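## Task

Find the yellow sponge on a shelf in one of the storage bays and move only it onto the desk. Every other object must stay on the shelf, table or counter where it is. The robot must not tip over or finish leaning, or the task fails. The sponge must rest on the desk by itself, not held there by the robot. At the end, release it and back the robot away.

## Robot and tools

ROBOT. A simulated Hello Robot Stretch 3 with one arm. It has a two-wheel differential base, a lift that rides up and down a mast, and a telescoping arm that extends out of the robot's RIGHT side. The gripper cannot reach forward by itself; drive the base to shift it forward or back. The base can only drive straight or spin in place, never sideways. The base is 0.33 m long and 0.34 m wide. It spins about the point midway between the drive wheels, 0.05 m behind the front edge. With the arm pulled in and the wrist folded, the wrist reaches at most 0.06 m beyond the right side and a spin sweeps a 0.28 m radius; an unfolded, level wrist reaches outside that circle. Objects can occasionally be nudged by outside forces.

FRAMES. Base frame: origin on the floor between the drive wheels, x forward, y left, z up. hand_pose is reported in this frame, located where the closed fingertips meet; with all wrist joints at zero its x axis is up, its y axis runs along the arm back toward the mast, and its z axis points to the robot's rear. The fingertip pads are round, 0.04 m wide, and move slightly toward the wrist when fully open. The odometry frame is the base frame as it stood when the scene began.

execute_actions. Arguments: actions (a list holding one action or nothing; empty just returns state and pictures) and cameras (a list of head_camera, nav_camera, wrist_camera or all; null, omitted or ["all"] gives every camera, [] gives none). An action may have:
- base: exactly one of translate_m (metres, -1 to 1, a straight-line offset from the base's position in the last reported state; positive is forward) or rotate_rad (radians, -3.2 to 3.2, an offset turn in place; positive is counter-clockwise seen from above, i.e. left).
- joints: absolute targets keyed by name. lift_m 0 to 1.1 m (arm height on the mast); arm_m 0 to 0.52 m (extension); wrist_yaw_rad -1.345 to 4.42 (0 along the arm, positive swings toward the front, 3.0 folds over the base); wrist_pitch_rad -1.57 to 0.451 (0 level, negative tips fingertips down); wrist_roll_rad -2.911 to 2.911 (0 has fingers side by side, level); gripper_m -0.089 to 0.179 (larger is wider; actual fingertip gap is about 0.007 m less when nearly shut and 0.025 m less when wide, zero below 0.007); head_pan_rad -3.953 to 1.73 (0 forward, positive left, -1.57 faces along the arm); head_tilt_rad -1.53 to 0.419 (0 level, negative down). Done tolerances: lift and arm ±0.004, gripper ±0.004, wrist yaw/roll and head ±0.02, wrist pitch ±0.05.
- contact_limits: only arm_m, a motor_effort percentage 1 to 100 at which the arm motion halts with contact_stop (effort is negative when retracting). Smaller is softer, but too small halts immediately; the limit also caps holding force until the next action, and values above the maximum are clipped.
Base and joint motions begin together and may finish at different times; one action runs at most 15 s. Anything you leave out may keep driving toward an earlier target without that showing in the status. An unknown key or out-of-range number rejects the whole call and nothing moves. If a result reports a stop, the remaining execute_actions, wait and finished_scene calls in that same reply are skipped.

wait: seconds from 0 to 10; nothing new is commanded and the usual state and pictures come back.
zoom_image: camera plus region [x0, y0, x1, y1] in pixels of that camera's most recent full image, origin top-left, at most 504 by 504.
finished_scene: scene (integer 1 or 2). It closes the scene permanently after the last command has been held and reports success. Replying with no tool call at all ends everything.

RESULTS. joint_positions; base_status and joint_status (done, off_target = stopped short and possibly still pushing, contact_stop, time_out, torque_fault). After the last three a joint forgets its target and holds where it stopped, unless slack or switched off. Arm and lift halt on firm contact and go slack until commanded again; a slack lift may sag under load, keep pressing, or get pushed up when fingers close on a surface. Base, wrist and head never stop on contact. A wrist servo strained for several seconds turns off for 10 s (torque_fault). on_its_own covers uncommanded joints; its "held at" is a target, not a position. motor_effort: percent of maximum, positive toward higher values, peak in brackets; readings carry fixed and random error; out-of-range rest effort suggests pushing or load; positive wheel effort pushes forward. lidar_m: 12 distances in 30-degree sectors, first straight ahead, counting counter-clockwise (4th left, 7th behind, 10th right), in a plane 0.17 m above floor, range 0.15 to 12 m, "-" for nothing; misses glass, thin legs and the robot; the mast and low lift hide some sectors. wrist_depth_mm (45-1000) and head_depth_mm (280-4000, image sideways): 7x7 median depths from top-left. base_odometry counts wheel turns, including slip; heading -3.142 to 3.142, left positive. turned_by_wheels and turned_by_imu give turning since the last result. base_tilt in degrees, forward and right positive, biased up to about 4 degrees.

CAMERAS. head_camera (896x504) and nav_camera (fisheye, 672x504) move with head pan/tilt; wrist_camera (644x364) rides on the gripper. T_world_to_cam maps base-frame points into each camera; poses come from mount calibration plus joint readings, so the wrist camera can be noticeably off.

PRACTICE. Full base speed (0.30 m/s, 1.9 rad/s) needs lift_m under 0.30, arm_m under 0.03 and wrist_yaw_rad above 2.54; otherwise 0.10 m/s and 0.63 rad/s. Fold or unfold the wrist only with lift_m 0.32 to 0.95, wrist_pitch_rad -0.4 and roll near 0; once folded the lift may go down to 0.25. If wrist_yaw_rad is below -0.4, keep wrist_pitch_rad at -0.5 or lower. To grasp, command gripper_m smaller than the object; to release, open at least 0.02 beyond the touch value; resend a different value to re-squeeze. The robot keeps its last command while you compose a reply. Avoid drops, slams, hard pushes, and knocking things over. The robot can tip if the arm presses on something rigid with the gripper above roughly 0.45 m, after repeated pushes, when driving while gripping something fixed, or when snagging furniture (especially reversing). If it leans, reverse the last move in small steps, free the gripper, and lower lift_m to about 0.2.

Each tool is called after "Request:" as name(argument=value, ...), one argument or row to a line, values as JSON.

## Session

Request:
execute_actions(
  actions=[
    {"joints":{"head_tilt_rad":-0.5,"head_pan_rad":-1.5}},
  ],
  cameras=["nav_camera"],
)

Request:
execute_actions(
  actions=[
    {"joints":{"head_pan_rad":1.3}},
  ],
  cameras=["nav_camera"],
)

Request:
execute_actions(
  actions=[
    {"joints":{"head_pan_rad":-3.3}},
  ],
  cameras=["nav_camera"],
)

Scene clock: 1.27 s.
base_odometry: x=+0.000 y=+0.000 heading=+0.000 (m, m, rad; odometry frame)
turned_by_wheels: +0.000 (rad since the last result)
turned_by_imu: +0.000 (rad since the last result)
base_tilt: forward=+0.0 right=+0.0 (deg)
lidar_m: 1.17 1.05 1.07 1.01 0.93 0.94 0.95 1.77 0.95 1.05 2.18 1.78
head_depth_mm: 844 910 983 1066 1172 1310 1236 / 940 1018 1114 1220 1362 1450 1240 / 1998 2170 2406 2412 1757 1502 1246 / 1869 2032 2275 2436 1909 1505 1248 / 1749 1912 2089 2304 1910 1518 1254 / 1724 1965 2339 2465 1920 1520 1258 / 3313 3591 3761 2619 1934 1529 1268
base_status: not commanded
joint_positions: lift_m=+0.471 arm_m=-0.001 wrist_yaw_rad=+2.916 wrist_pitch_rad=-0.517 wrist_roll_rad=-0.017 gripper_m=+0.037 head_pan_rad=-1.493 head_tilt_rad=-0.493
joint_status: all done
motor_effort: left_wheel=+0(0) right_wheel=+0(0) lift_m=+42(43) arm_m=+0(0) wrist_yaw_rad=+1(1) wrist_pitch_rad=+5(5) wrist_roll_rad=+1(1) gripper_m=+0(1) head_pan_rad=-3(50) head_tilt_rad=-3(27) (%)
hand_pose: x=+0.0259 y=+0.0613 z=+0.4625 quat_wxyz=(+0.256, +0.694, +0.105, +0.665) (m; base frame)
wrist_depth_mm: 670 875 - - - 888 754 / 729 - - - - 949 816 / 798 - - - - - 861 / 781 849 887 913 915 934 885 / 716 727 771 747 761 768 786 / 637 633 - 659 670 676 655 / 552 572 - 566 579 577 601
pictures: nav_camera (sideways: a quarter turn counterclockwise sets it upright)
camera_calibration (this result's frames):
nav_camera: T_world_to_cam=[[0.0667612, -0.505307, 0.860353, -1.08186], [-0.993856, -0.109967, 0.0125345, 0.0416994], [0.0882764, -0.855904, -0.509544, 0.617666], [0, 0, 0, 1]] pos_world=[0.0591442, -0.0134231, 1.24499]
Images, in order (width x height): nav_camera 672x504.

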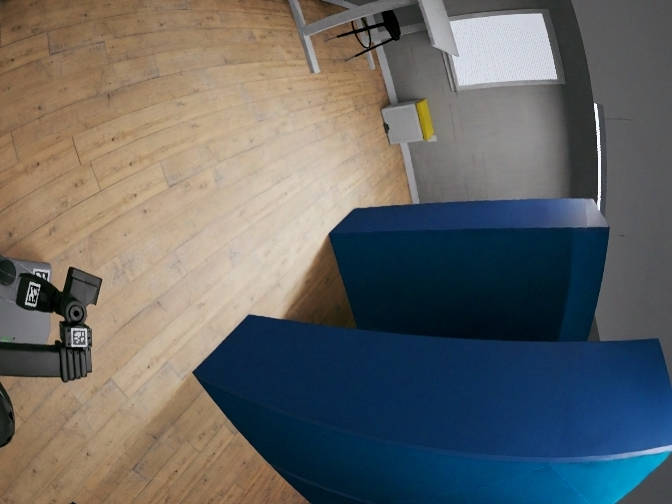

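Scene clock: 3.07 s.
base_odometry: x=+0.000 y=+0.000 heading=+0.000 (m, m, rad; odometry frame)
turned_by_wheels: +0.000 (rad since the last result)
turned_by_imu: +0.000 (rad since the last result)
base_tilt: forward=+0.0 right=+0.0 (deg)
lidar_m: 1.17 1.05 1.07 1.01 0.93 0.94 0.95 1.77 0.95 1.05 2.18 1.78
head_depth_mm: 873 950 1037 1141 1272 1406 1236 / 927 1011 1113 1232 1391 1469 1244 / 991 1082 1201 1349 1532 1505 1244 / 1059 1168 1308 1482 1701 1503 1248 / 1137 1245 1376 1510 1677 1519 1254 / 1056 1129 1214 1311 1431 1470 1256 / 946 1006 1077 1153 1241 1335 1260
base_status: not commanded
joint_positions: lift_m=+0.471 arm_m=-0.001 wrist_yaw_rad=+2.916 wrist_pitch_rad=-0.517 wrist_roll_rad=-0.017 gripper_m=+0.037 head_pan_rad=+1.293 head_tilt_rad=-0.494
joint_status: all done
motor_effort: left_wheel=+0(0) right_wheel=+0(0) lift_m=+43(43) arm_m=+0(0) wrist_yaw_rad=+0(1) wrist_pitch_rad=+5(5) wrist_roll_rad=+1(1) gripper_m=+0(1) head_pan_rad=+3(51) head_tilt_rad=-3(3) (%)
hand_pose: x=+0.0259 y=+0.0613 z=+0.4625 quat_wxyz=(+0.256, +0.694, +0.105, +0.665) (m; base frame)
wrist_depth_mm: 683 892 - - - 904 769 / 738 - - - - 963 814 / 781 - - - - - 850 / 828 846 900 919 912 949 904 / 724 741 786 753 765 780 791 / 623 646 - 647 662 670 681 / 546 577 - 575 573 578 594
pictures: nav_camera (sideways: a quarter turn counterclockwise sets it upright)
camera_calibration (this result's frames):
nav_camera: T_world_to_cam=[[0.113612, 0.497036, 0.86026, -1.08203], [0.969852, -0.243372, 0.0125286, 0.0297284], [0.21559, 0.832902, -0.509701, 0.617094], [0, 0, 0, 1]] pos_world=[-0.0389408, 0.0310616, 1.24498]
Images, in order (width x height): nav_camera 672x504.

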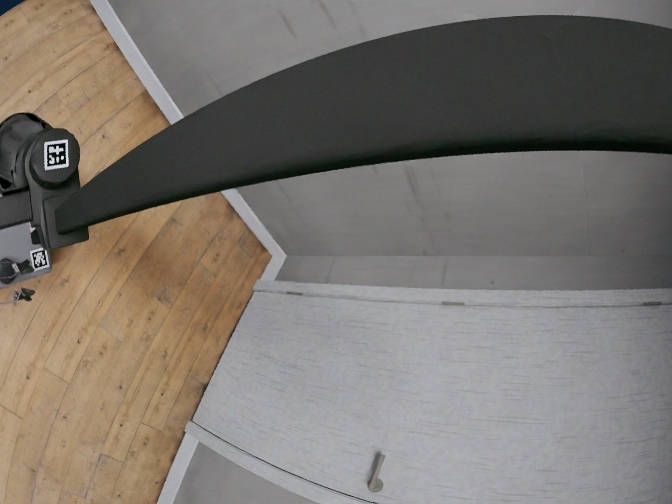

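Scene clock: 5.60 s.
base_odometry: x=+0.000 y=+0.000 heading=+0.000 (m, m, rad; odometry frame)
turned_by_wheels: +0.000 (rad since the last result)
turned_by_imu: +0.000 (rad since the last result)
base_tilt: forward=+0.1 right=+0.0 (deg)
lidar_m: 1.17 1.05 1.07 1.01 0.93 0.94 0.95 1.77 0.95 1.05 2.18 1.78
head_depth_mm: 813 879 960 1052 1171 1301 1234 / 875 956 1050 1158 1293 1412 1239 / 949 1041 1150 1287 1468 1499 1247 / 1000 1100 1213 1353 1533 1496 1252 / 921 998 1090 1198 1327 1432 1256 / 836 902 975 1064 1194 1428 1256 / 767 829 939 1464 1753 1531 1260
base_status: not commanded
joint_positions: lift_m=+0.471 arm_m=-0.001 wrist_yaw_rad=+2.916 wrist_pitch_rad=-0.517 wrist_roll_rad=-0.017 gripper_m=+0.037 head_pan_rad=-3.293 head_tilt_rad=-0.494
joint_status: all done
motor_effort: left_wheel=+0(0) right_wheel=+0(0) lift_m=+43(43) arm_m=+0(1) wrist_yaw_rad=+0(1) wrist_pitch_rad=+5(5) wrist_roll_rad=+1(1) gripper_m=+1(0) head_pan_rad=-5(51) head_tilt_rad=-3(3) (%)
hand_pose: x=+0.0259 y=+0.0613 z=+0.4625 quat_wxyz=(+0.256, +0.694, +0.105, +0.665) (m; base frame)
wrist_depth_mm: 687 907 - - - 891 776 / 751 - - - - 950 828 / 792 - - - - - 858 / 787 881 886 931 907 915 908 / 741 723 766 774 792 778 781 / 619 638 - 658 669 664 671 / 557 578 - 570 581 585 586
pictures: nav_camera (sideways: a quarter turn counterclockwise sets it upright)
camera_calibration (this result's frames):
nav_camera: T_world_to_cam=[[-0.507571, 0.0498369, 0.860167, -1.07812], [0.118707, 0.99285, 0.0125228, 0.034928], [-0.853393, 0.108464, -0.509858, 0.623819], [0, 0, 0, 1]] pos_world=[-0.0190031, -0.0486104, 1.24498]
Images, in order (width x height): nav_camera 672x504.

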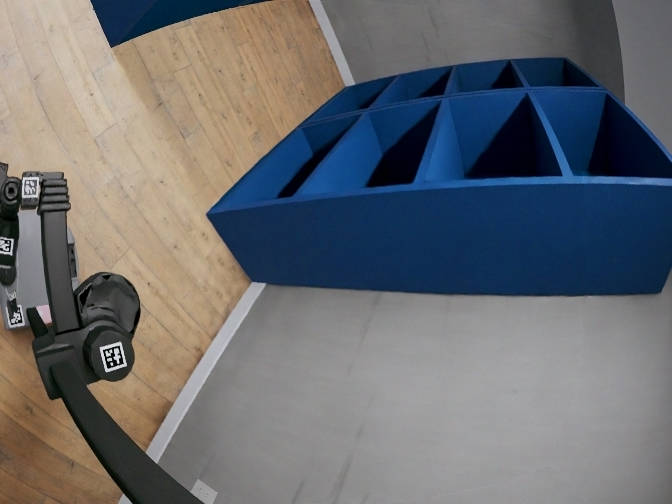

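Request:
execute_actions(
  actions=[
    {"base":{"rotate_rad":-1.05},"joints":{"head_pan_rad":-1.7,"head_tilt_rad":-0.3,"lift_m":0.25}},
  ],
  cameras=[],
)

Request:
execute_actions(
  actions=[
    {"base":{"translate_m":0.8}},
  ],
  cameras=["nav_camera","head_camera"],
)

Request:
execute_actions(
  actions=[
    {"base":{"translate_m":0.9}},
  ],
  cameras=["nav_camera","head_camera"],
)

Scene clock: 14.60 s.
base_odometry: x=+0.000 y=+0.000 heading=-1.050 (m, m, rad; odometry frame)
turned_by_wheels: -1.050 (rad since the last result)
turned_by_imu: -1.031 (rad since the last result)
base_tilt: forward=+0.1 right=+0.0 (deg)
lidar_m: 2.17 1.78 1.17 1.05 1.07 1.01 0.93 0.94 0.95 1.77 0.95 1.05
head_depth_mm: 788 838 907 981 1075 1179 1302 / 896 863 911 977 1060 1147 1262 / 1560 1668 1725 1888 1590 1674 1408 / 1527 1627 1742 1883 2067 1792 1415 / 2325 2476 2653 2853 2443 1810 1424 / 2288 2461 2594 2774 2488 1824 1432 / 2222 2363 2514 2677 2490 1825 1437
base_status: done
joint_positions: lift_m=+0.250 arm_m=-0.001 wrist_yaw_rad=+2.916 wrist_pitch_rad=-0.518 wrist_roll_rad=-0.017 gripper_m=+0.037 head_pan_rad=-1.707 head_tilt_rad=-0.309
joint_status: all done
motor_effort: left_wheel=+4(14) right_wheel=-3(8) lift_m=+36(35) arm_m=+0(0) wrist_yaw_rad=+0(1) wrist_pitch_rad=+6(6) wrist_roll_rad=+1(1) gripper_m=+1(1) head_pan_rad=+4(50) head_tilt_rad=+5(24) (%)
hand_pose: x=+0.0259 y=+0.0612 z=+0.2410 quat_wxyz=(+0.256, +0.693, +0.106, +0.665) (m; base frame)
wrist_depth_mm: 818 913 978 - - - - / 858 - 915 918 964 948 - / 642 - 681 713 731 744 749 / 534 542 562 569 574 594 595 / 463 - - 495 487 489 492 / - - - - 415 419 426 / - - - - 361 372 371
pictures: none
No camera images: the call's "cameras" was empty. Leave "cameras" out to get every camera's image.

Scene clock: 18.97 s.
base_odometry: x=+0.398 y=-0.694 heading=-1.050 (m, m, rad; odometry frame)
turned_by_wheels: +0.000 (rad since the last result)
turned_by_imu: +0.006 (rad since the last result)
base_tilt: forward=+0.0 right=-0.1 (deg)
lidar_m: 2.63 1.61 1.28 1.18 1.19 1.48 1.72 1.46 0.79 0.72 0.73 1.27
head_depth_mm: 2424 2599 2744 2354 2183 1758 1396 / 2440 2603 2783 2956 2406 1770 1403 / 638 680 729 786 851 929 1031 / 619 657 704 756 818 889 976 / 600 639 681 730 787 853 929 / 584 619 662 706 758 821 894 / 567 602 640 683 730 802 1358
base_status: done
joint_positions: lift_m=+0.250 arm_m=-0.001 wrist_yaw_rad=+2.916 wrist_pitch_rad=-0.518 wrist_roll_rad=-0.017 gripper_m=+0.037 head_pan_rad=-1.707 head_tilt_rad=-0.309
joint_status: not commanded
motor_effort: left_wheel=+4(17) right_wheel=-3(7) lift_m=+36(36) arm_m=+0(0) wrist_yaw_rad=+0(0) wrist_pitch_rad=+6(6) wrist_roll_rad=+1(1) gripper_m=+1(0) head_pan_rad=+3(3) head_tilt_rad=+5(5) (%)
hand_pose: x=+0.0259 y=+0.0612 z=+0.2410 quat_wxyz=(+0.256, +0.693, +0.106, +0.665) (m; base frame)
wrist_depth_mm: 916 - - - - - - / 846 - 865 944 951 941 - / 659 - 684 685 711 730 737 / 531 537 548 567 580 591 600 / 464 - - 495 491 491 494 / - - - - 413 418 429 / - - - - 360 369 364
pictures: head_camera (sideways: a quarter turn clockwise sets it upright), nav_camera (sideways: a quarter turn counterclockwise sets it upright)
camera_calibration (this result's frames):
head_camera: T_world_to_cam=[[0.100618, 0.343817, -0.93363, 1.23767], [0.980047, -0.195928, 0.0334679, -0.0513827], [-0.171418, -0.918369, -0.356671, 0.425914], [0, 0, 0, 1]] pos_world=[-0.00116488, -0.0444529, 1.30916]
nav_camera: T_world_to_cam=[[-0.019556, -0.343056, 0.939111, -1.18409], [-0.99414, 0.10655, 0.0182207, 0.0342947], [-0.106313, -0.933252, -0.343129, 0.402302], [0, 0, 0, 1]] pos_world=[0.0537078, -0.0344119, 1.2494]
Images, in order (width x height): head_camera 896x504, nav_camera 672x504.

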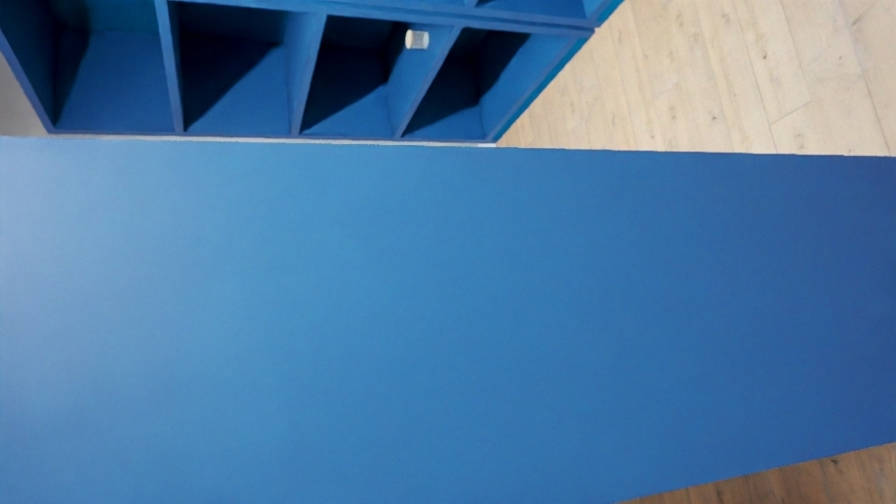

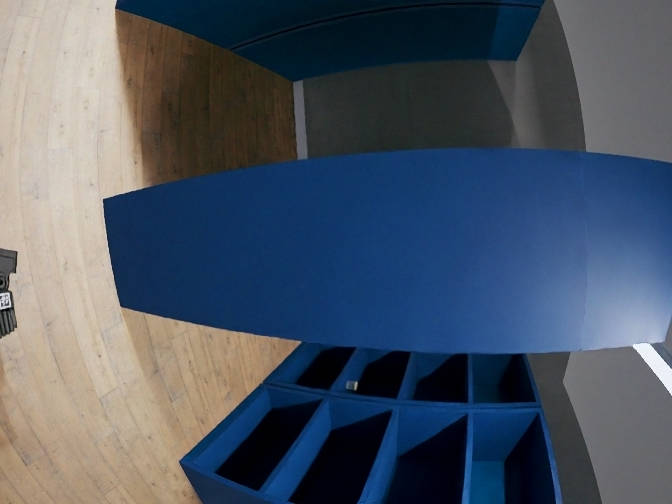

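Scene clock: 23.67 s.
base_odometry: x=+0.846 y=-1.474 heading=-1.050 (m, m, rad; odometry frame)
turned_by_wheels: +0.000 (rad since the last result)
turned_by_imu: +0.007 (rad since the last result)
base_tilt: forward=+0.0 right=-0.1 (deg)
lidar_m: 1.74 1.34 1.00 1.29 1.30 1.64 2.62 1.00 0.99 1.02 0.63 0.78
head_depth_mm: 1441 1553 1623 1780 1565 1656 1393 / 1440 1527 1625 1763 1911 1761 1408 / 2256 2411 2542 2671 2354 1784 1402 / 2206 2363 2519 2725 2445 1803 1411 / 2164 2312 2461 2618 2460 1809 1427 / 2100 2241 2368 2533 2489 1826 1431 / 2057 2153 2267 1689 1283 1036 867
base_status: done
joint_positions: lift_m=+0.250 arm_m=-0.001 wrist_yaw_rad=+2.916 wrist_pitch_rad=-0.518 wrist_roll_rad=-0.017 gripper_m=+0.037 head_pan_rad=-1.707 head_tilt_rad=-0.309
joint_status: not commanded
motor_effort: left_wheel=+2(17) right_wheel=-2(6) lift_m=+37(37) arm_m=+0(0) wrist_yaw_rad=+1(0) wrist_pitch_rad=+6(6) wrist_roll_rad=+1(1) gripper_m=+1(0) head_pan_rad=+3(4) head_tilt_rad=+4(4) (%)
hand_pose: x=+0.0259 y=+0.0612 z=+0.2410 quat_wxyz=(+0.256, +0.693, +0.106, +0.665) (m; base frame)
wrist_depth_mm: - - - - - - - / 837 - 896 947 899 969 - / 664 - 675 697 728 728 741 / 541 533 565 569 575 579 594 / 466 - - 490 486 498 500 / - - - - 416 423 423 / - - - - 362 366 365
pictures: head_camera (sideways: a quarter turn clockwise sets it upright), nav_camera (sideways: a quarter turn counterclockwise sets it upright)
camera_calibration (this result's frames):
head_camera: T_world_to_cam=[[0.100614, 0.343819, -0.93363, 1.23767], [0.980049, -0.195918, 0.0334679, -0.0513827], [-0.171408, -0.918371, -0.356671, 0.425914], [0, 0, 0, 1]] pos_world=[-0.00116441, -0.044453, 1.30916]
nav_camera: T_world_to_cam=[[-0.0195524, -0.343056, 0.939111, -1.18409], [-0.994141, 0.10654, 0.0182207, 0.0342947], [-0.106303, -0.933253, -0.343129, 0.402302], [0, 0, 0, 1]] pos_world=[0.0537082, -0.0344114, 1.2494]
Images, in order (width x height): head_camera 896x504, nav_camera 672x504.

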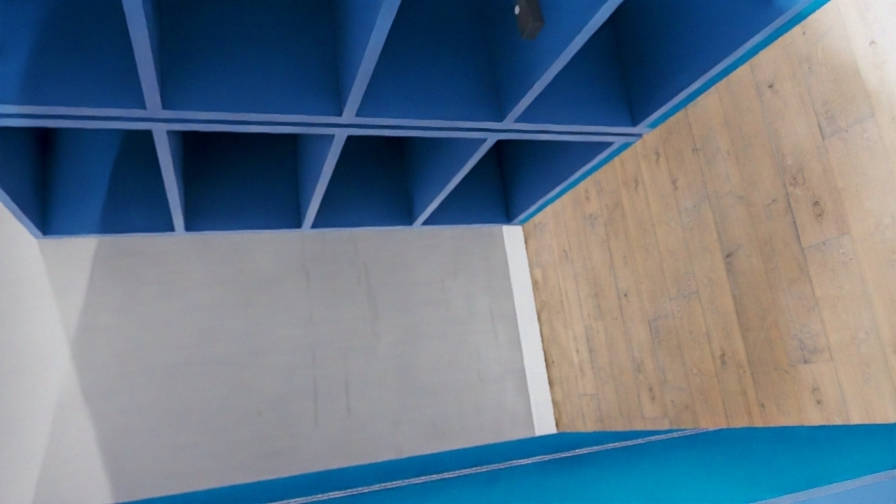

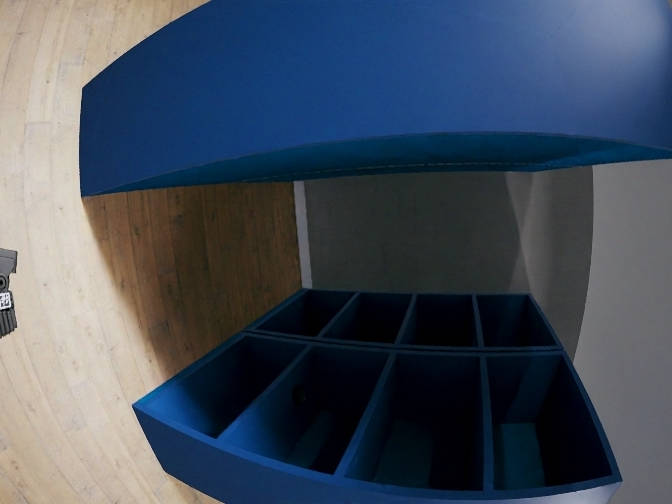

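Request:
execute_actions(
  actions=[
    {"base":{"translate_m":0.25},"joints":{"head_pan_rad":-2.15,"head_tilt_rad":-0.35}},
  ],
  cameras=["head_camera"],
)

Request:
execute_actions(
  actions=[
    {"base":{"translate_m":-0.95}},
  ],
  cameras=["head_camera"],
)

Scene clock: 31.03 s.
base_odometry: x=+0.971 y=-1.691 heading=-1.050 (m, m, rad; odometry frame)
turned_by_wheels: +0.000 (rad since the last result)
turned_by_imu: +0.003 (rad since the last result)
base_tilt: forward=+0.1 right=+0.0 (deg)
lidar_m: 1.49 1.15 1.09 0.91 1.34 1.68 2.87 1.18 1.79 0.59 0.59 2.06
head_depth_mm: 1384 1493 1135 1219 1339 1500 1363 / 1517 1647 1657 1841 1872 1605 1360 / 1691 1828 1873 2001 2058 1695 1372 / 1634 1762 1856 1949 2081 1722 1374 / 1543 1663 1823 2066 2112 1731 1383 / 2327 2443 2586 2710 2347 1753 1389 / 2164 2312 2458 2603 2350 1751 1398
base_status: done
joint_positions: lift_m=+0.250 arm_m=-0.001 wrist_yaw_rad=+2.916 wrist_pitch_rad=-0.518 wrist_roll_rad=-0.017 gripper_m=+0.037 head_pan_rad=-2.143 head_tilt_rad=-0.346
joint_status: all done
motor_effort: left_wheel=+2(16) right_wheel=-2(6) lift_m=+37(37) arm_m=+0(0) wrist_yaw_rad=+1(0) wrist_pitch_rad=+6(6) wrist_roll_rad=+1(1) gripper_m=+1(1) head_pan_rad=-4(34) head_tilt_rad=-1(7) (%)
hand_pose: x=+0.0259 y=+0.0612 z=+0.2410 quat_wxyz=(+0.256, +0.693, +0.106, +0.665) (m; base frame)
wrist_depth_mm: - - - - - - - / 838 - 878 882 944 981 - / 667 - 696 704 715 744 744 / 533 533 554 562 581 591 602 / 470 - - 495 500 486 498 / - - - - 417 421 426 / - - - - 363 367 371
pictures: head_camera (sideways: a quarter turn clockwise sets it upright)
camera_calibration (this result's frames):
head_camera: T_world_to_cam=[[0.255051, 0.298015, -0.919857, 1.21875], [0.804885, -0.592611, 0.0311784, -0.0473319], [-0.535826, -0.748331, -0.391014, 0.47283], [0, 0, 0, 1]] pos_world=[-0.0193924, -0.0374223, 1.30743]
Images, in order (width x height): head_camera 896x504.

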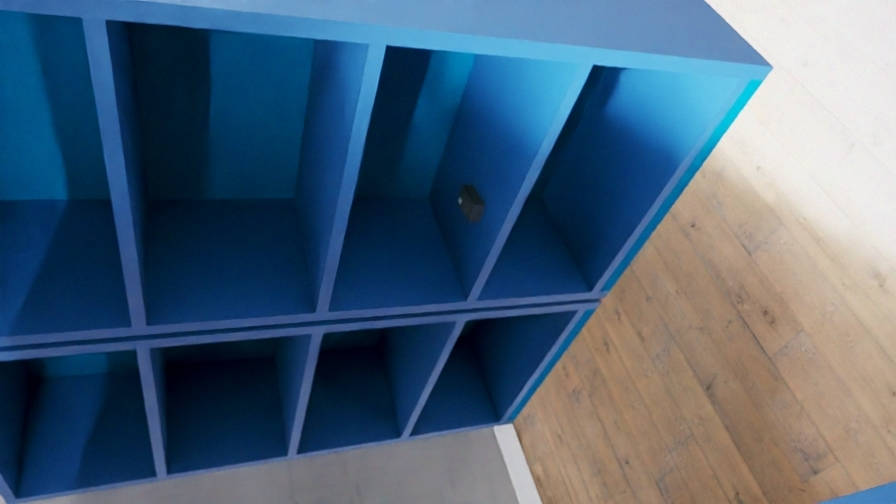

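Scene clock: 35.90 s.
base_odometry: x=+0.498 y=-0.867 heading=-1.050 (m, m, rad; odometry frame)
turned_by_wheels: +0.000 (rad since the last result)
turned_by_imu: -0.005 (rad since the last result)
base_tilt: forward=+0.0 right=+0.0 (deg)
lidar_m: 2.43 1.45 1.31 1.20 1.22 1.51 1.92 1.61 0.76 0.71 1.37 1.09
head_depth_mm: 1812 1936 2024 2057 2008 1691 1362 / 2007 2130 2233 2312 2136 1697 1369 / 1971 2119 2260 2433 2259 1704 1369 / 1894 2039 2329 2419 2202 1608 1301 / 708 752 801 855 923 997 1086 / 653 690 731 780 833 891 965 / 607 639 676 715 758 812 868
base_status: done
joint_positions: lift_m=+0.250 arm_m=-0.001 wrist_yaw_rad=+2.916 wrist_pitch_rad=-0.518 wrist_roll_rad=-0.017 gripper_m=+0.037 head_pan_rad=-2.143 head_tilt_rad=-0.346
joint_status: not commanded
motor_effort: left_wheel=+3(10) right_wheel=-2(7) lift_m=+37(37) arm_m=+0(0) wrist_yaw_rad=+0(1) wrist_pitch_rad=+6(6) wrist_roll_rad=+1(1) gripper_m=+0(1) head_pan_rad=-4(4) head_tilt_rad=-2(2) (%)
hand_pose: x=+0.0259 y=+0.0612 z=+0.2410 quat_wxyz=(+0.256, +0.693, +0.106, +0.665) (m; base frame)
wrist_depth_mm: 906 - - - - - - / 874 - 894 901 932 977 - / 661 - 677 683 712 739 743 / 531 543 561 565 578 582 587 / 467 - - 491 499 488 495 / - - - - 413 420 420 / - - - - 364 368 370
pictures: head_camera (sideways: a quarter turn clockwise sets it upright)
camera_calibration (this result's frames):
head_camera: T_world_to_cam=[[0.255098, 0.298051, -0.919832, 1.21872], [0.804854, -0.592654, 0.0311744, -0.0473266], [-0.53585, -0.748283, -0.391072, 0.472906], [0, 0, 0, 1]] pos_world=[-0.0193944, -0.0374213, 1.30743]
Images, in order (width x height): head_camera 896x504.

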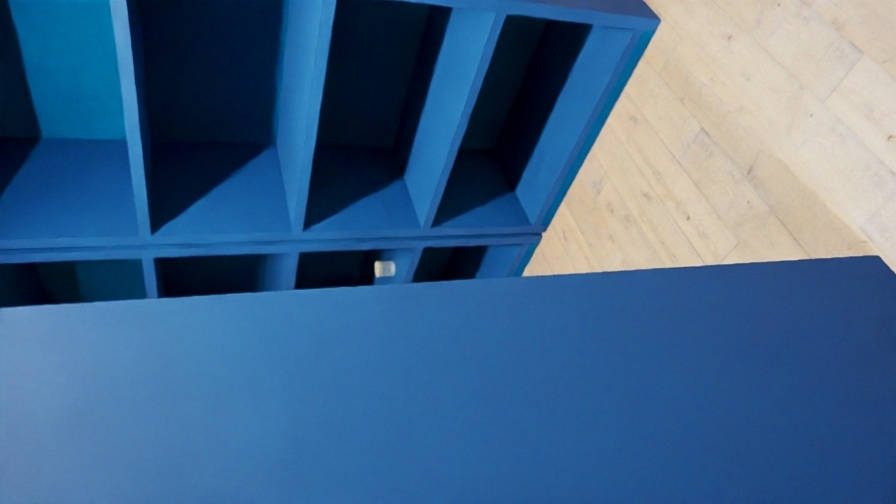

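Request:
execute_actions(
  actions=[
    {"base":{"translate_m":1.0},"joints":{"head_pan_rad":-1.9}},
  ],
  cameras=[],
)

Request:
execute_actions(
  actions=[
    {"base":{"translate_m":1.0}},
  ],
  cameras=["head_camera","nav_camera"],
)

Scene clock: 45.07 s.
base_odometry: x=+0.996 y=-1.734 heading=-1.049 (m, m, rad; odometry frame)
turned_by_wheels: +0.000 (rad since the last result)
turned_by_imu: +0.008 (rad since the last result)
base_tilt: forward=+0.1 right=+0.0 (deg)
lidar_m: 1.44 1.12 1.06 0.91 1.34 1.69 2.92 1.22 1.81 0.58 0.59 2.00
head_depth_mm: 1622 1788 1844 1963 2021 1654 1360 / 1551 1670 1798 1930 2059 1701 1361 / 2335 2495 2248 2215 2144 1716 1369 / 2315 2475 2679 2844 2297 1718 1374 / 2246 2420 2567 2779 2319 1681 1273 / 2135 2273 544 579 623 674 738 / 453 480 512 546 585 632 687
base_status: done
joint_positions: lift_m=+0.250 arm_m=-0.001 wrist_yaw_rad=+2.916 wrist_pitch_rad=-0.518 wrist_roll_rad=-0.017 gripper_m=+0.037 head_pan_rad=-1.907 head_tilt_rad=-0.346
joint_status: all done
motor_effort: left_wheel=+2(16) right_wheel=-2(5) lift_m=+37(37) arm_m=+0(0) wrist_yaw_rad=+1(1) wrist_pitch_rad=+6(6) wrist_roll_rad=+1(1) gripper_m=-1(1) head_pan_rad=+4(26) head_tilt_rad=-2(2) (%)
hand_pose: x=+0.0259 y=+0.0611 z=+0.2410 quat_wxyz=(+0.256, +0.693, +0.106, +0.665) (m; base frame)
wrist_depth_mm: - - - - - - - / 844 - 882 890 945 995 - / 672 - 687 702 717 735 752 / 535 531 555 558 574 597 593 / 473 - - 486 491 484 493 / - - - - 415 420 427 / - - - - 364 371 372
pictures: none
No camera images: the call's "cameras" was empty. Leave "cameras" out to get every camera's image.

Scene clock: 50.00 s.
base_odometry: x=+1.494 y=-2.602 heading=-1.049 (m, m, rad; odometry frame)
turned_by_wheels: +0.000 (rad since the last result)
turned_by_imu: +0.007 (rad since the last result)
base_tilt: forward=+0.1 right=+0.0 (deg)
lidar_m: 0.45 0.45 1.11 0.80 1.22 1.85 3.48 0.83 1.48 2.33 1.39 0.50
head_depth_mm: 1197 1424 1407 1554 1294 1446 1278 / 1370 1517 1568 1750 1402 1597 1332 / 1313 1440 1504 1669 1796 1656 1372 / 1295 1412 1549 1680 2031 1725 1378 / 2089 2214 2359 2544 2322 1736 1380 / 2013 2157 2317 2467 2333 1748 1390 / 1938 2051 2201 2354 2356 1765 1393
base_status: done
joint_positions: lift_m=+0.250 arm_m=-0.001 wrist_yaw_rad=+2.916 wrist_pitch_rad=-0.518 wrist_roll_rad=-0.017 gripper_m=+0.037 head_pan_rad=-1.907 head_tilt_rad=-0.346
joint_status: not commanded
motor_effort: left_wheel=+1(16) right_wheel=-1(5) lift_m=+36(37) arm_m=+0(0) wrist_yaw_rad=+1(1) wrist_pitch_rad=+6(6) wrist_roll_rad=+1(1) gripper_m=+1(0) head_pan_rad=+3(4) head_tilt_rad=-2(2) (%)
hand_pose: x=+0.0259 y=+0.0611 z=+0.2410 quat_wxyz=(+0.256, +0.693, +0.106, +0.665) (m; base frame)
wrist_depth_mm: - - - - - 949 750 / 844 - 906 905 928 917 383 / 659 - 693 708 711 755 395 / 531 534 562 560 578 560 410 / 466 - - 499 488 489 420 / - - - - 414 419 400 / - - - - 362 366 373
pictures: head_camera (sideways: a quarter turn clockwise sets it upright), nav_camera (sideways: a quarter turn counterclockwise sets it upright)
camera_calibration (this result's frames):
head_camera: T_world_to_cam=[[0.178284, 0.349463, -0.919832, 1.21919], [0.921176, -0.387896, 0.0311744, -0.0480361], [-0.345905, -0.852885, -0.391072, 0.471747], [0, 0, 0, 1]] pos_world=[-0.00993154, -0.0423475, 1.30743]
nav_camera: T_world_to_cam=[[-0.0987566, -0.365024, 0.925746, -1.16616], [-0.953361, 0.301348, 0.0171196, 0.0354802], [-0.28522, -0.880879, -0.377759, 0.448461], [0, 0, 0, 1]] pos_world=[0.04657, -0.0413271, 1.24837]
Images, in order (width x height): head_camera 896x504, nav_camera 672x504.

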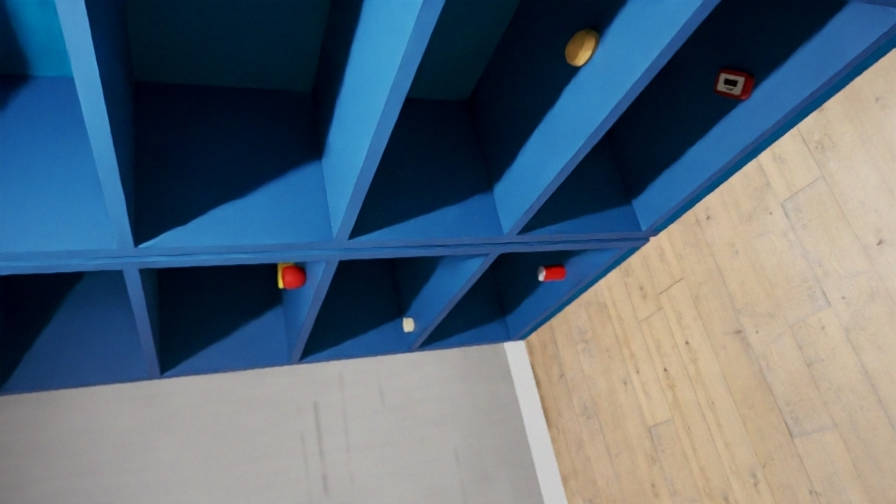

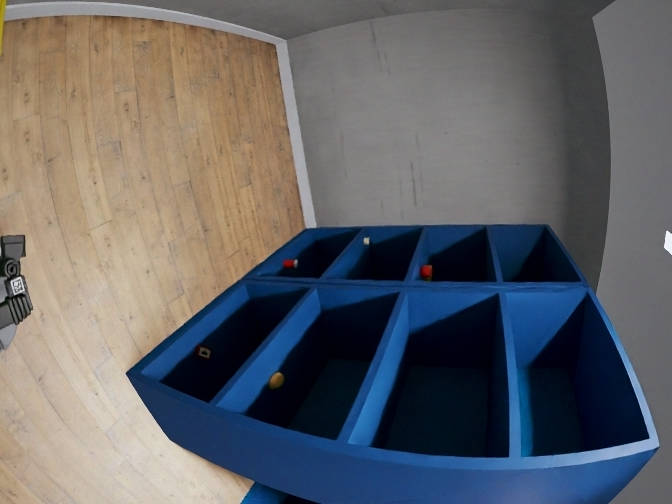

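Request:
zoom_image(
  camera="head_camera",
  region=[230,0,680,360],
)

Region (230, 0, 680, 360) of head_camera's 896x504 image, scaled by 1.120, with more detail than that image has; it fills the top 403 rows of this view, and the rest is white.

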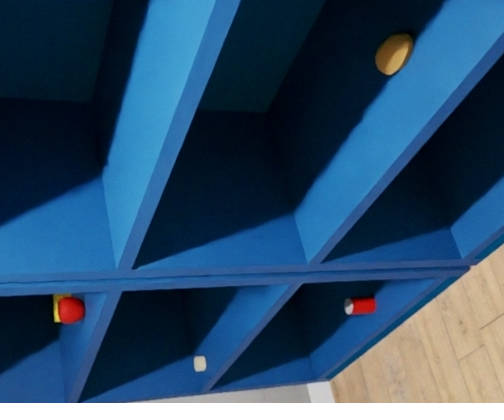

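Request:
execute_actions(
  actions=[
    {"base":{"translate_m":-0.15},"joints":{"lift_m":0.9,"wrist_pitch_rad":-0.4}},
  ],
  cameras=[],
)

Request:
execute_actions(
  actions=[
    {"base":{"rotate_rad":-1.48},"joints":{"wrist_yaw_rad":1.4}},
  ],
  cameras=[],
)

Request:
execute_actions(
  actions=[
    {"base":{"translate_m":1.0},"joints":{"wrist_pitch_rad":0,"lift_m":0.95}},
  ],
  cameras=[],
)

Request:
execute_actions(
  actions=[
    {"base":{"translate_m":0.5},"joints":{"head_pan_rad":-1.3,"head_tilt_rad":-0.5}},
  ],
  cameras=["head_camera","nav_camera"],
)

Scene clock: 74.53 s.
base_odometry: x=+1.419 y=-2.472 heading=-1.049 (m, m, rad; odometry frame)
turned_by_wheels: +0.000 (rad since the last result)
turned_by_imu: +0.001 (rad since the last result)
base_tilt: forward=+0.1 right=+0.0 (deg)
lidar_m: 0.60 0.60 1.17 0.78 1.13 1.83 3.32 0.77 0.73 1.50 1.63 1.09
head_depth_mm: 896 1230 1259 800 801 871 - / 1108 1414 1402 1024 1335 1123 - / 1316 1456 1504 1675 1350 1565 1410 / 1258 1373 1447 1597 1698 1674 1463 / 1254 1373 1688 2055 2153 1735 1381 / 1989 2140 2283 2467 2358 1741 1388 / 1954 2091 2211 2361 2344 1755 1390
base_status: done
joint_positions: lift_m=+0.900 arm_m=-0.001 wrist_yaw_rad=+2.916 wrist_pitch_rad=-0.418 wrist_roll_rad=-0.017 gripper_m=+0.037 head_pan_rad=-1.907 head_tilt_rad=-0.346
joint_status: all done
motor_effort: left_wheel=+1(11) right_wheel=-1(8) lift_m=+48(51) arm_m=+0(0) wrist_yaw_rad=+0(0) wrist_pitch_rad=+7(8) wrist_roll_rad=+1(1) gripper_m=+1(1) head_pan_rad=+4(4) head_tilt_rad=-2(2) (%)
hand_pose: x=+0.0289 y=+0.0746 z=+0.9125 quat_wxyz=(+0.223, +0.698, +0.070, +0.677) (m; base frame)
wrist_depth_mm: - 604 657 - - - 837 / - - - - - - 846 / - - - - - - 890 / - - - - - - 884 / - - - - - - 933 / - - - - - - 698 / - - - - - 769 626
pictures: none
No camera images: the call's "cameras" was empty. Leave "cameras" out to get every camera's image.

Scene clock: 77.93 s.
base_odometry: x=+1.419 y=-2.472 heading=-2.529 (m, m, rad; odometry frame)
turned_by_wheels: -1.480 (rad since the last result)
turned_by_imu: -1.455 (rad since the last result)
base_tilt: forward=+0.1 right=+0.0 (deg)
lidar_m: 2.35 1.47 0.63 0.60 0.61 1.17 0.78 1.12 1.99 2.03 0.73 1.39
head_depth_mm: 1859 1970 2074 2181 2152 1694 - / 2183 2309 2473 2603 2281 1709 - / 2579 2778 2984 3098 2282 1703 1499 / 3196 3501 3873 3478 2288 1714 1464 / 3374 3618 3876 3526 2313 1745 1427 / 3252 3444 3690 3543 2353 1745 1388 / 3112 3349 3586 3625 2350 1748 1395
base_status: done
joint_positions: lift_m=+0.900 arm_m=-0.001 wrist_yaw_rad=+1.401 wrist_pitch_rad=-0.418 wrist_roll_rad=-0.017 gripper_m=+0.037 head_pan_rad=-1.907 head_tilt_rad=-0.346
joint_status: all done
motor_effort: left_wheel=+4(11) right_wheel=-3(8) lift_m=+48(49) arm_m=+0(1) wrist_yaw_rad=-1(3) wrist_pitch_rad=+7(7) wrist_roll_rad=+1(1) gripper_m=+0(0) head_pan_rad=+3(3) head_tilt_rad=-2(2) (%)
hand_pose: x=+0.1998 y=-0.1821 z=+0.9125 quat_wxyz=(+0.627, +0.555, -0.428, +0.339) (m; base frame)
wrist_depth_mm: - - - - - 511 431 / - - - - - - 478 / - - - - - 525 525 / - - - - 931 578 612 / - - - - - 659 716 / - - - - 743 791 - / - - - - - 931 -
pictures: none
No camera images: the call's "cameras" was empty. Leave "cameras" out to get every camera's image.

Scene clock: 88.90 s.
base_odometry: x=+0.601 y=-3.046 heading=-2.529 (m, m, rad; odometry frame)
turned_by_wheels: +0.000 (rad since the last result)
turned_by_imu: +0.008 (rad since the last result)
base_tilt: forward=+0.0 right=-0.1 (deg)
lidar_m: 1.35 1.39 1.08 1.03 1.07 1.01 1.78 2.06 0.71 0.98 0.64 1.37
head_depth_mm: 598 656 691 704 771 - - / 610 774 822 805 918 988 - / 596 928 1003 816 1122 1094 - / 582 937 1005 826 1176 1095 - / 567 897 963 834 647 1023 - / 554 863 923 847 619 1031 845 / 542 831 888 857 593 1035 823
base_status: done
joint_positions: lift_m=+0.950 arm_m=-0.001 wrist_yaw_rad=+1.401 wrist_pitch_rad=-0.022 wrist_roll_rad=-0.017 gripper_m=+0.037 head_pan_rad=-1.907 head_tilt_rad=-0.346
joint_status: all done
motor_effort: left_wheel=+3(11) right_wheel=-3(4) lift_m=+48(53) arm_m=+0(0) wrist_yaw_rad=-2(1) wrist_pitch_rad=+9(10) wrist_roll_rad=+1(1) gripper_m=+0(1) head_pan_rad=+3(3) head_tilt_rad=-2(1) (%)
hand_pose: x=+0.2306 y=-0.1873 z=+1.0589 quat_wxyz=(+0.550, +0.458, -0.530, +0.454) (m; base frame)
wrist_depth_mm: - - - - - 965 346 / - - - - - - 347 / - - - - - - 347 / - - - - 966 588 359 / - - - - - 506 371 / - - - - - 476 380 / - - - - 919 469 406
pictures: none
No camera images: the call's "cameras" was empty. Leave "cameras" out to get every camera's image.

Scene clock: 94.87 s.
base_odometry: x=+0.192 y=-3.334 heading=-2.529 (m, m, rad; odometry frame)
turned_by_wheels: +0.000 (rad since the last result)
turned_by_imu: +0.004 (rad since the last result)
base_tilt: forward=+0.0 right=+0.0 (deg)
lidar_m: 0.85 0.88 1.08 1.04 1.07 1.45 2.29 1.12 1.01 0.52 1.01 0.88
head_depth_mm: 735 606 513 539 612 662 - / 779 854 898 594 1034 831 805 / 795 875 907 629 1110 881 - / 815 898 913 632 1117 - - / 833 919 928 664 1121 - - / 854 941 939 678 1128 947 - / 873 967 820 687 1136 983 1192
base_status: done
joint_positions: lift_m=+0.950 arm_m=-0.001 wrist_yaw_rad=+1.401 wrist_pitch_rad=-0.022 wrist_roll_rad=-0.017 gripper_m=+0.037 head_pan_rad=-1.307 head_tilt_rad=-0.494
joint_status: all done
motor_effort: left_wheel=+2(11) right_wheel=-2(3) lift_m=+48(48) arm_m=+0(0) wrist_yaw_rad=-1(2) wrist_pitch_rad=+9(9) wrist_roll_rad=+1(1) gripper_m=+1(0) head_pan_rad=+4(42) head_tilt_rad=-3(17) (%)
hand_pose: x=+0.2306 y=-0.1873 z=+1.0589 quat_wxyz=(+0.550, +0.458, -0.530, +0.454) (m; base frame)
wrist_depth_mm: 628 646 687 723 745 740 755 / 640 679 698 736 761 768 775 / 674 705 733 756 789 810 751 / 701 717 772 774 803 694 562 / 695 746 787 842 836 847 393 / 735 792 801 848 875 916 723 / 758 793 841 897 874 893 758
pictures: head_camera (sideways: a quarter turn clockwise sets it upright), nav_camera (sideways: a quarter turn counterclockwise sets it upright)
camera_calibration (this result's frames):
head_camera: T_world_to_cam=[[-0.0841698, 0.515439, -0.852782, 1.13333], [0.980372, 0.195963, 0.0216812, -0.0360331], [0.178289, -0.834219, -0.521816, 0.638676], [0, 0, 0, 1]] pos_world=[0.0168486, -0.0443042, 1.30053]
nav_camera: T_world_to_cam=[[0.15886, -0.484357, 0.860327, -1.08239], [-0.956503, -0.291454, 0.0125328, 0.0414737], [0.244675, -0.824896, -0.509589, 0.616771], [0, 0, 0, 1]] pos_world=[0.0607094, -0.00340275, 1.24499]
Images, in order (width x height): head_camera 896x504, nav_camera 672x504.

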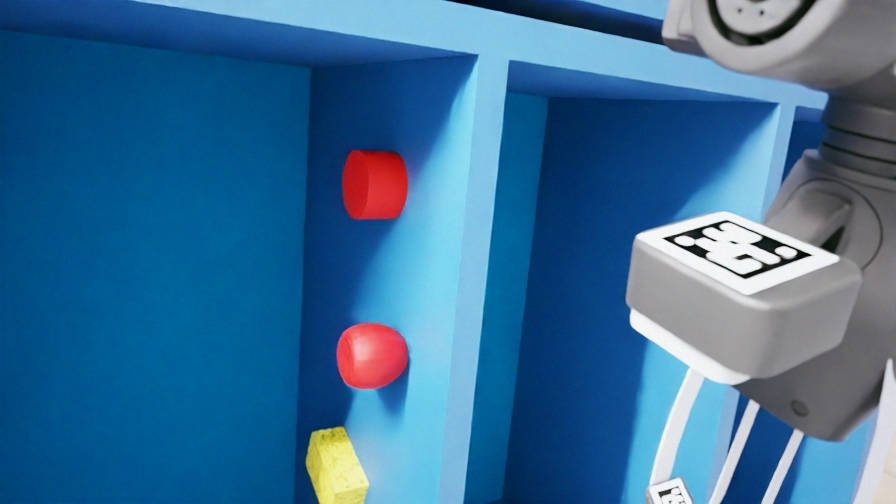

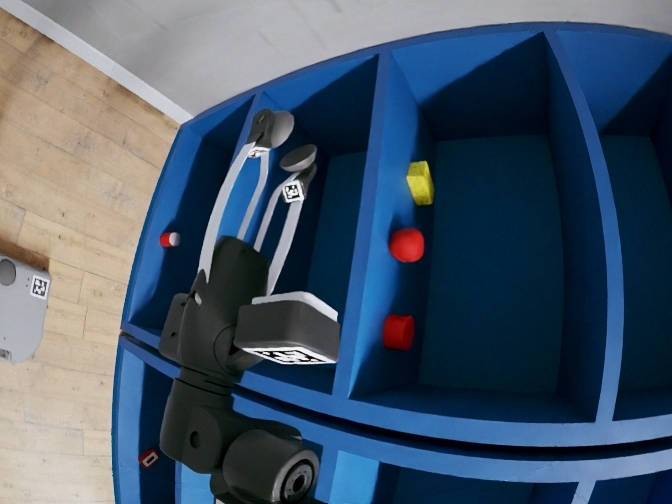

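Request:
execute_actions(
  actions=[
    {"base":{"translate_m":0.48},"joints":{"lift_m":0.935}},
  ],
  cameras=[],
)

Request:
execute_actions(
  actions=[
    {"joints":{"wrist_yaw_rad":0,"gripper_m":0.13,"head_pan_rad":-1.57,"head_tilt_rad":-0.6}},
  ],
)

Scene clock: 107.13 s.
base_odometry: x=-0.201 y=-3.610 heading=-2.529 (m, m, rad; odometry frame)
turned_by_wheels: +0.000 (rad since the last result)
turned_by_imu: +0.005 (rad since the last result)
base_tilt: forward=+0.1 right=+0.0 (deg)
lidar_m: 0.37 0.38 0.52 1.04 1.08 1.47 2.77 0.74 0.74 0.97 0.53 0.38
head_depth_mm: 757 829 878 589 1093 927 - / 776 852 893 593 1102 877 1166 / 793 873 906 627 1108 882 1186 / 812 895 918 633 1113 - - / 791 837 821 670 991 934 - / 612 636 661 645 748 824 - / 497 517 565 613 663 696 714
base_status: done
joint_positions: lift_m=+0.935 arm_m=-0.001 wrist_yaw_rad=+1.401 wrist_pitch_rad=-0.021 wrist_roll_rad=-0.017 gripper_m=+0.037 head_pan_rad=-1.307 head_tilt_rad=-0.494
joint_status: all done
motor_effort: left_wheel=+2(10) right_wheel=-2(2) lift_m=+36(40) arm_m=+0(1) wrist_yaw_rad=-1(1) wrist_pitch_rad=+8(9) wrist_roll_rad=+1(1) gripper_m=-1(0) head_pan_rad=+5(4) head_tilt_rad=-3(3) (%)
hand_pose: x=+0.2306 y=-0.1873 z=+1.0444 quat_wxyz=(+0.550, +0.458, -0.531, +0.454) (m; base frame)
wrist_depth_mm: 238 250 259 271 284 303 315 / 246 254 268 281 295 315 322 / 255 265 277 292 308 325 337 / 263 271 286 301 317 335 336 / 271 283 295 315 332 354 339 / 280 295 300 326 353 366 337 / 291 302 319 344 359 382 352
pictures: none
No camera images: the call's "cameras" was empty. Leave "cameras" out to get every camera's image.

Scene clock: 108.83 s.
base_odometry: x=-0.201 y=-3.610 heading=-2.529 (m, m, rad; odometry frame)
turned_by_wheels: +0.000 (rad since the last result)
turned_by_imu: +0.000 (rad since the last result)
base_tilt: forward=+0.0 right=+0.0 (deg)
lidar_m: 0.37 0.38 0.52 1.04 1.08 1.47 2.77 0.74 0.74 0.97 0.53 0.38
head_depth_mm: 798 880 609 1151 1072 - - / 797 889 695 857 1025 - - / 795 892 703 578 - - - / 791 886 679 581 1020 1227 1139 / 790 883 705 586 1008 895 1139 / 788 882 719 1148 1013 899 1125 / 784 864 724 805 899 879 985
base_status: not commanded
joint_positions: lift_m=+0.935 arm_m=-0.001 wrist_yaw_rad=+0.002 wrist_pitch_rad=-0.021 wrist_roll_rad=-0.017 gripper_m=+0.130 head_pan_rad=-1.563 head_tilt_rad=-0.592
joint_status: all done
motor_effort: left_wheel=+2(2) right_wheel=-2(2) lift_m=+36(36) arm_m=-1(1) wrist_yaw_rad=-3(2) wrist_pitch_rad=+8(8) wrist_roll_rad=+1(1) gripper_m=+1(100) head_pan_rad=-5(27) head_tilt_rad=-4(14) (%)
hand_pose: x=-0.0209 y=-0.3998 z=+1.0444 quat_wxyz=(+0.713, +0.008, -0.701, -0.007) (m; base frame)
wrist_depth_mm: 383 560 647 674 668 672 565 / 387 574 676 694 684 689 563 / 394 577 700 703 706 718 561 / 381 490 517 480 584 543 489 / 291 315 307 316 330 345 355 / 389 - 803 812 786 296 300 / 377 602 802 808 820 801 550
pictures: head_camera (sideways: a quarter turn clockwise sets it upright), nav_camera (sideways: a quarter turn counterclockwise sets it upright), wrist_camera
camera_calibration (this result's frames):
head_camera: T_world_to_cam=[[0.0482335, 0.601426, -0.797471, 1.0604], [0.99808, -0.0600866, 0.0150517, -0.0275078], [-0.0388649, -0.796666, -0.603169, 0.745841], [0, 0, 0, 1]] pos_world=[0.00529496, -0.045221, 1.29592]
nav_camera: T_world_to_cam=[[0.0318949, -0.591032, 0.806018, -1.0108], [-0.999106, -0.0412273, 0.00930471, 0.0459377], [0.0277305, -0.805594, -0.591818, 0.725077], [0, 0, 0, 1]] pos_world=[0.0580293, -0.0114043, 1.24341]
wrist_camera: T_world_to_cam=[[-0.99735, 0.0315898, 0.065533, -0.0843556], [-0.0577044, 0.20505, -0.977049, 1.12939], [-0.0443023, -0.978242, -0.202684, -0.0098238], [0, 0, 0, 1]] pos_world=[-0.0193965, -0.238527, 1.10701]
Images, in order (width x height): head_camera 896x504, nav_camera 672x504, wrist_camera 644x364.

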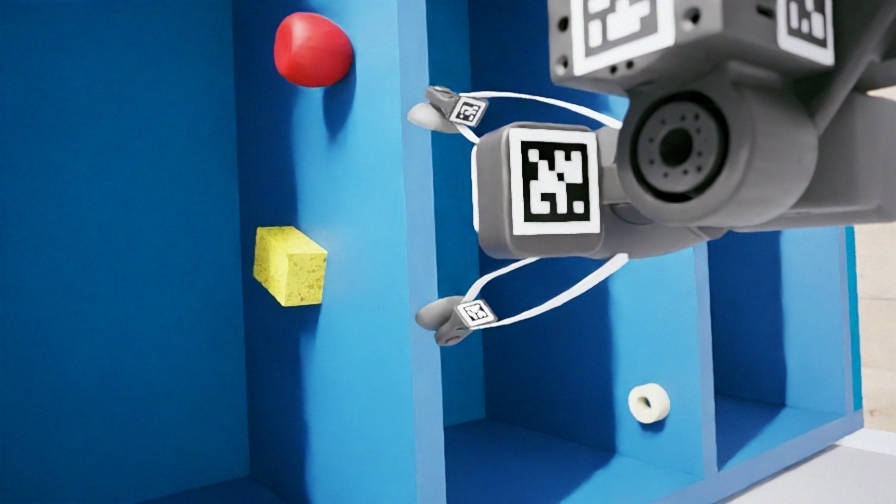

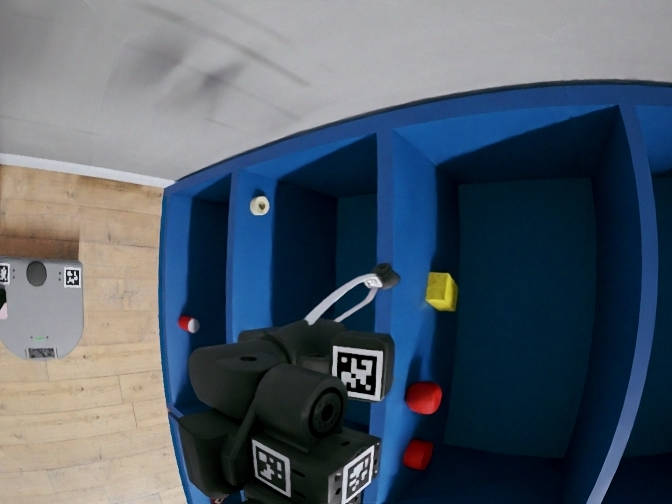

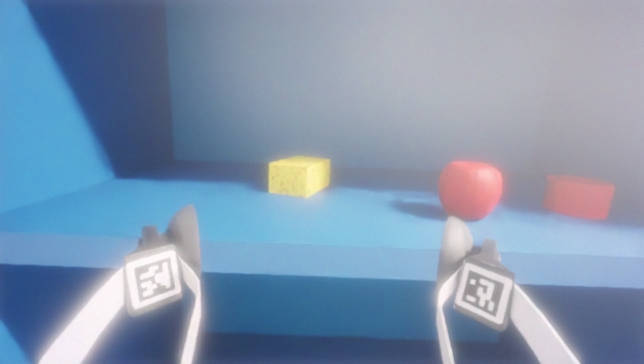

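Request:
execute_actions(
  actions=[
    {"base":{"translate_m":0.03},"joints":{"lift_m":0.945}},
  ],
  cameras=[],
)

Request:
execute_actions(
  actions=[
    {"joints":{"arm_m":0.25},"contact_limits":{"arm_m":15}},
  ],
  cameras=["wrist_camera"],
)

Scene clock: 117.83 s.
base_odometry: x=-0.225 y=-3.627 heading=-2.529 (m, m, rad; odometry frame)
turned_by_wheels: +0.000 (rad since the last result)
turned_by_imu: +0.001 (rad since the last result)
base_tilt: forward=+0.0 right=+0.0 (deg)
lidar_m: 0.34 0.35 0.48 1.04 1.08 1.47 2.80 0.76 0.78 0.97 0.48 0.35
head_depth_mm: 799 882 614 1155 - - - / 798 889 698 855 1028 - - / 796 888 701 578 - - - / 791 884 678 580 1020 1226 1141 / 789 880 713 1154 1008 895 1146 / 787 880 718 1042 1015 899 1122 / 777 850 724 728 809 847 912
base_status: done
joint_positions: lift_m=+0.945 arm_m=-0.001 wrist_yaw_rad=+0.002 wrist_pitch_rad=-0.021 wrist_roll_rad=-0.017 gripper_m=+0.130 head_pan_rad=-1.563 head_tilt_rad=-0.592
joint_status: all done
motor_effort: left_wheel=+2(10) right_wheel=-2(4) lift_m=+49(52) arm_m=-1(0) wrist_yaw_rad=-2(2) wrist_pitch_rad=+8(8) wrist_roll_rad=+1(1) gripper_m=+2(1) head_pan_rad=-5(3) head_tilt_rad=-4(4) (%)
hand_pose: x=-0.0210 y=-0.3998 z=+1.0541 quat_wxyz=(+0.713, +0.008, -0.701, -0.007) (m; base frame)
wrist_depth_mm: 364 513 661 673 659 665 612 / 364 512 695 684 683 664 601 / 363 524 695 709 703 712 590 / 370 475 563 469 638 519 538 / 307 343 335 340 353 367 385 / 356 - 777 798 297 296 303 / 359 562 806 797 790 817 577
pictures: none
No camera images: the call's "cameras" was empty. Leave "cameras" out to get every camera's image.

Scene clock: 120.90 s.
base_odometry: x=-0.225 y=-3.627 heading=-2.529 (m, m, rad; odometry frame)
turned_by_wheels: +0.000 (rad since the last result)
turned_by_imu: +0.001 (rad since the last result)
base_tilt: forward=+0.0 right=+0.0 (deg)
lidar_m: 0.34 0.35 0.47 1.04 1.08 1.47 2.80 0.76 0.78 0.97 0.48 0.35
head_depth_mm: 800 880 - - 990 1218 1133 / 798 888 - 1172 997 1218 1137 / 795 885 - 1181 996 1222 1140 / 791 886 681 1146 1002 893 1144 / 789 885 709 1153 1008 896 1145 / 789 881 715 1047 1010 898 1122 / 782 846 723 729 811 848 910
base_status: not commanded
joint_positions: lift_m=+0.945 arm_m=+0.250 wrist_yaw_rad=+0.001 wrist_pitch_rad=-0.021 wrist_roll_rad=-0.017 gripper_m=+0.130 head_pan_rad=-1.563 head_tilt_rad=-0.593
joint_status: all done
motor_effort: left_wheel=+2(3) right_wheel=-2(2) lift_m=+49(49) arm_m=+4(0) wrist_yaw_rad=-1(4) wrist_pitch_rad=+8(8) wrist_roll_rad=+1(1) gripper_m=+2(0) head_pan_rad=-4(4) head_tilt_rad=-3(4) (%)
contact_limits: arm_m 15 (drawing in: default 24, maximum 39; extending or still: default 33, maximum 54)
hand_pose: x=-0.0213 y=-0.6503 z=+1.0541 quat_wxyz=(+0.713, +0.008, -0.701, -0.007) (m; base frame)
wrist_depth_mm: 365 433 440 432 436 443 442 / 373 452 452 446 455 462 456 / 369 465 467 464 467 469 463 / 376 473 470 483 486 491 490 / 309 343 314 230 353 369 373 / 220 - 220 210 241 267 255 / - 174 179 182 184 181 193
pictures: wrist_camera
camera_calibration (this result's frames):
wrist_camera: T_world_to_cam=[[-0.997309, 0.032886, 0.0655245, -0.0765501], [-0.0574411, 0.204877, -0.977101, 1.19014], [-0.0455574, -0.978235, -0.202437, -0.253225], [0, 0, 0, 1]] pos_world=[-0.0195176, -0.489028, 1.11664]
Images, in order (width x height): wrist_camera 644x364.

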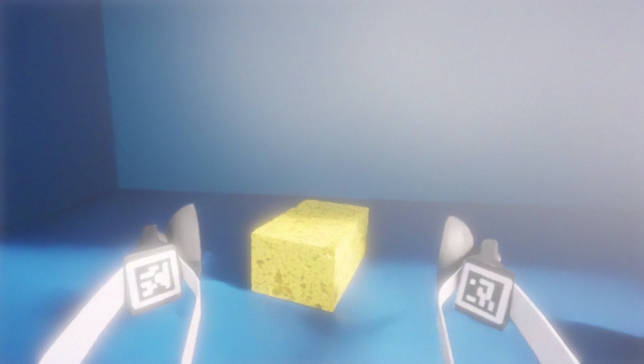

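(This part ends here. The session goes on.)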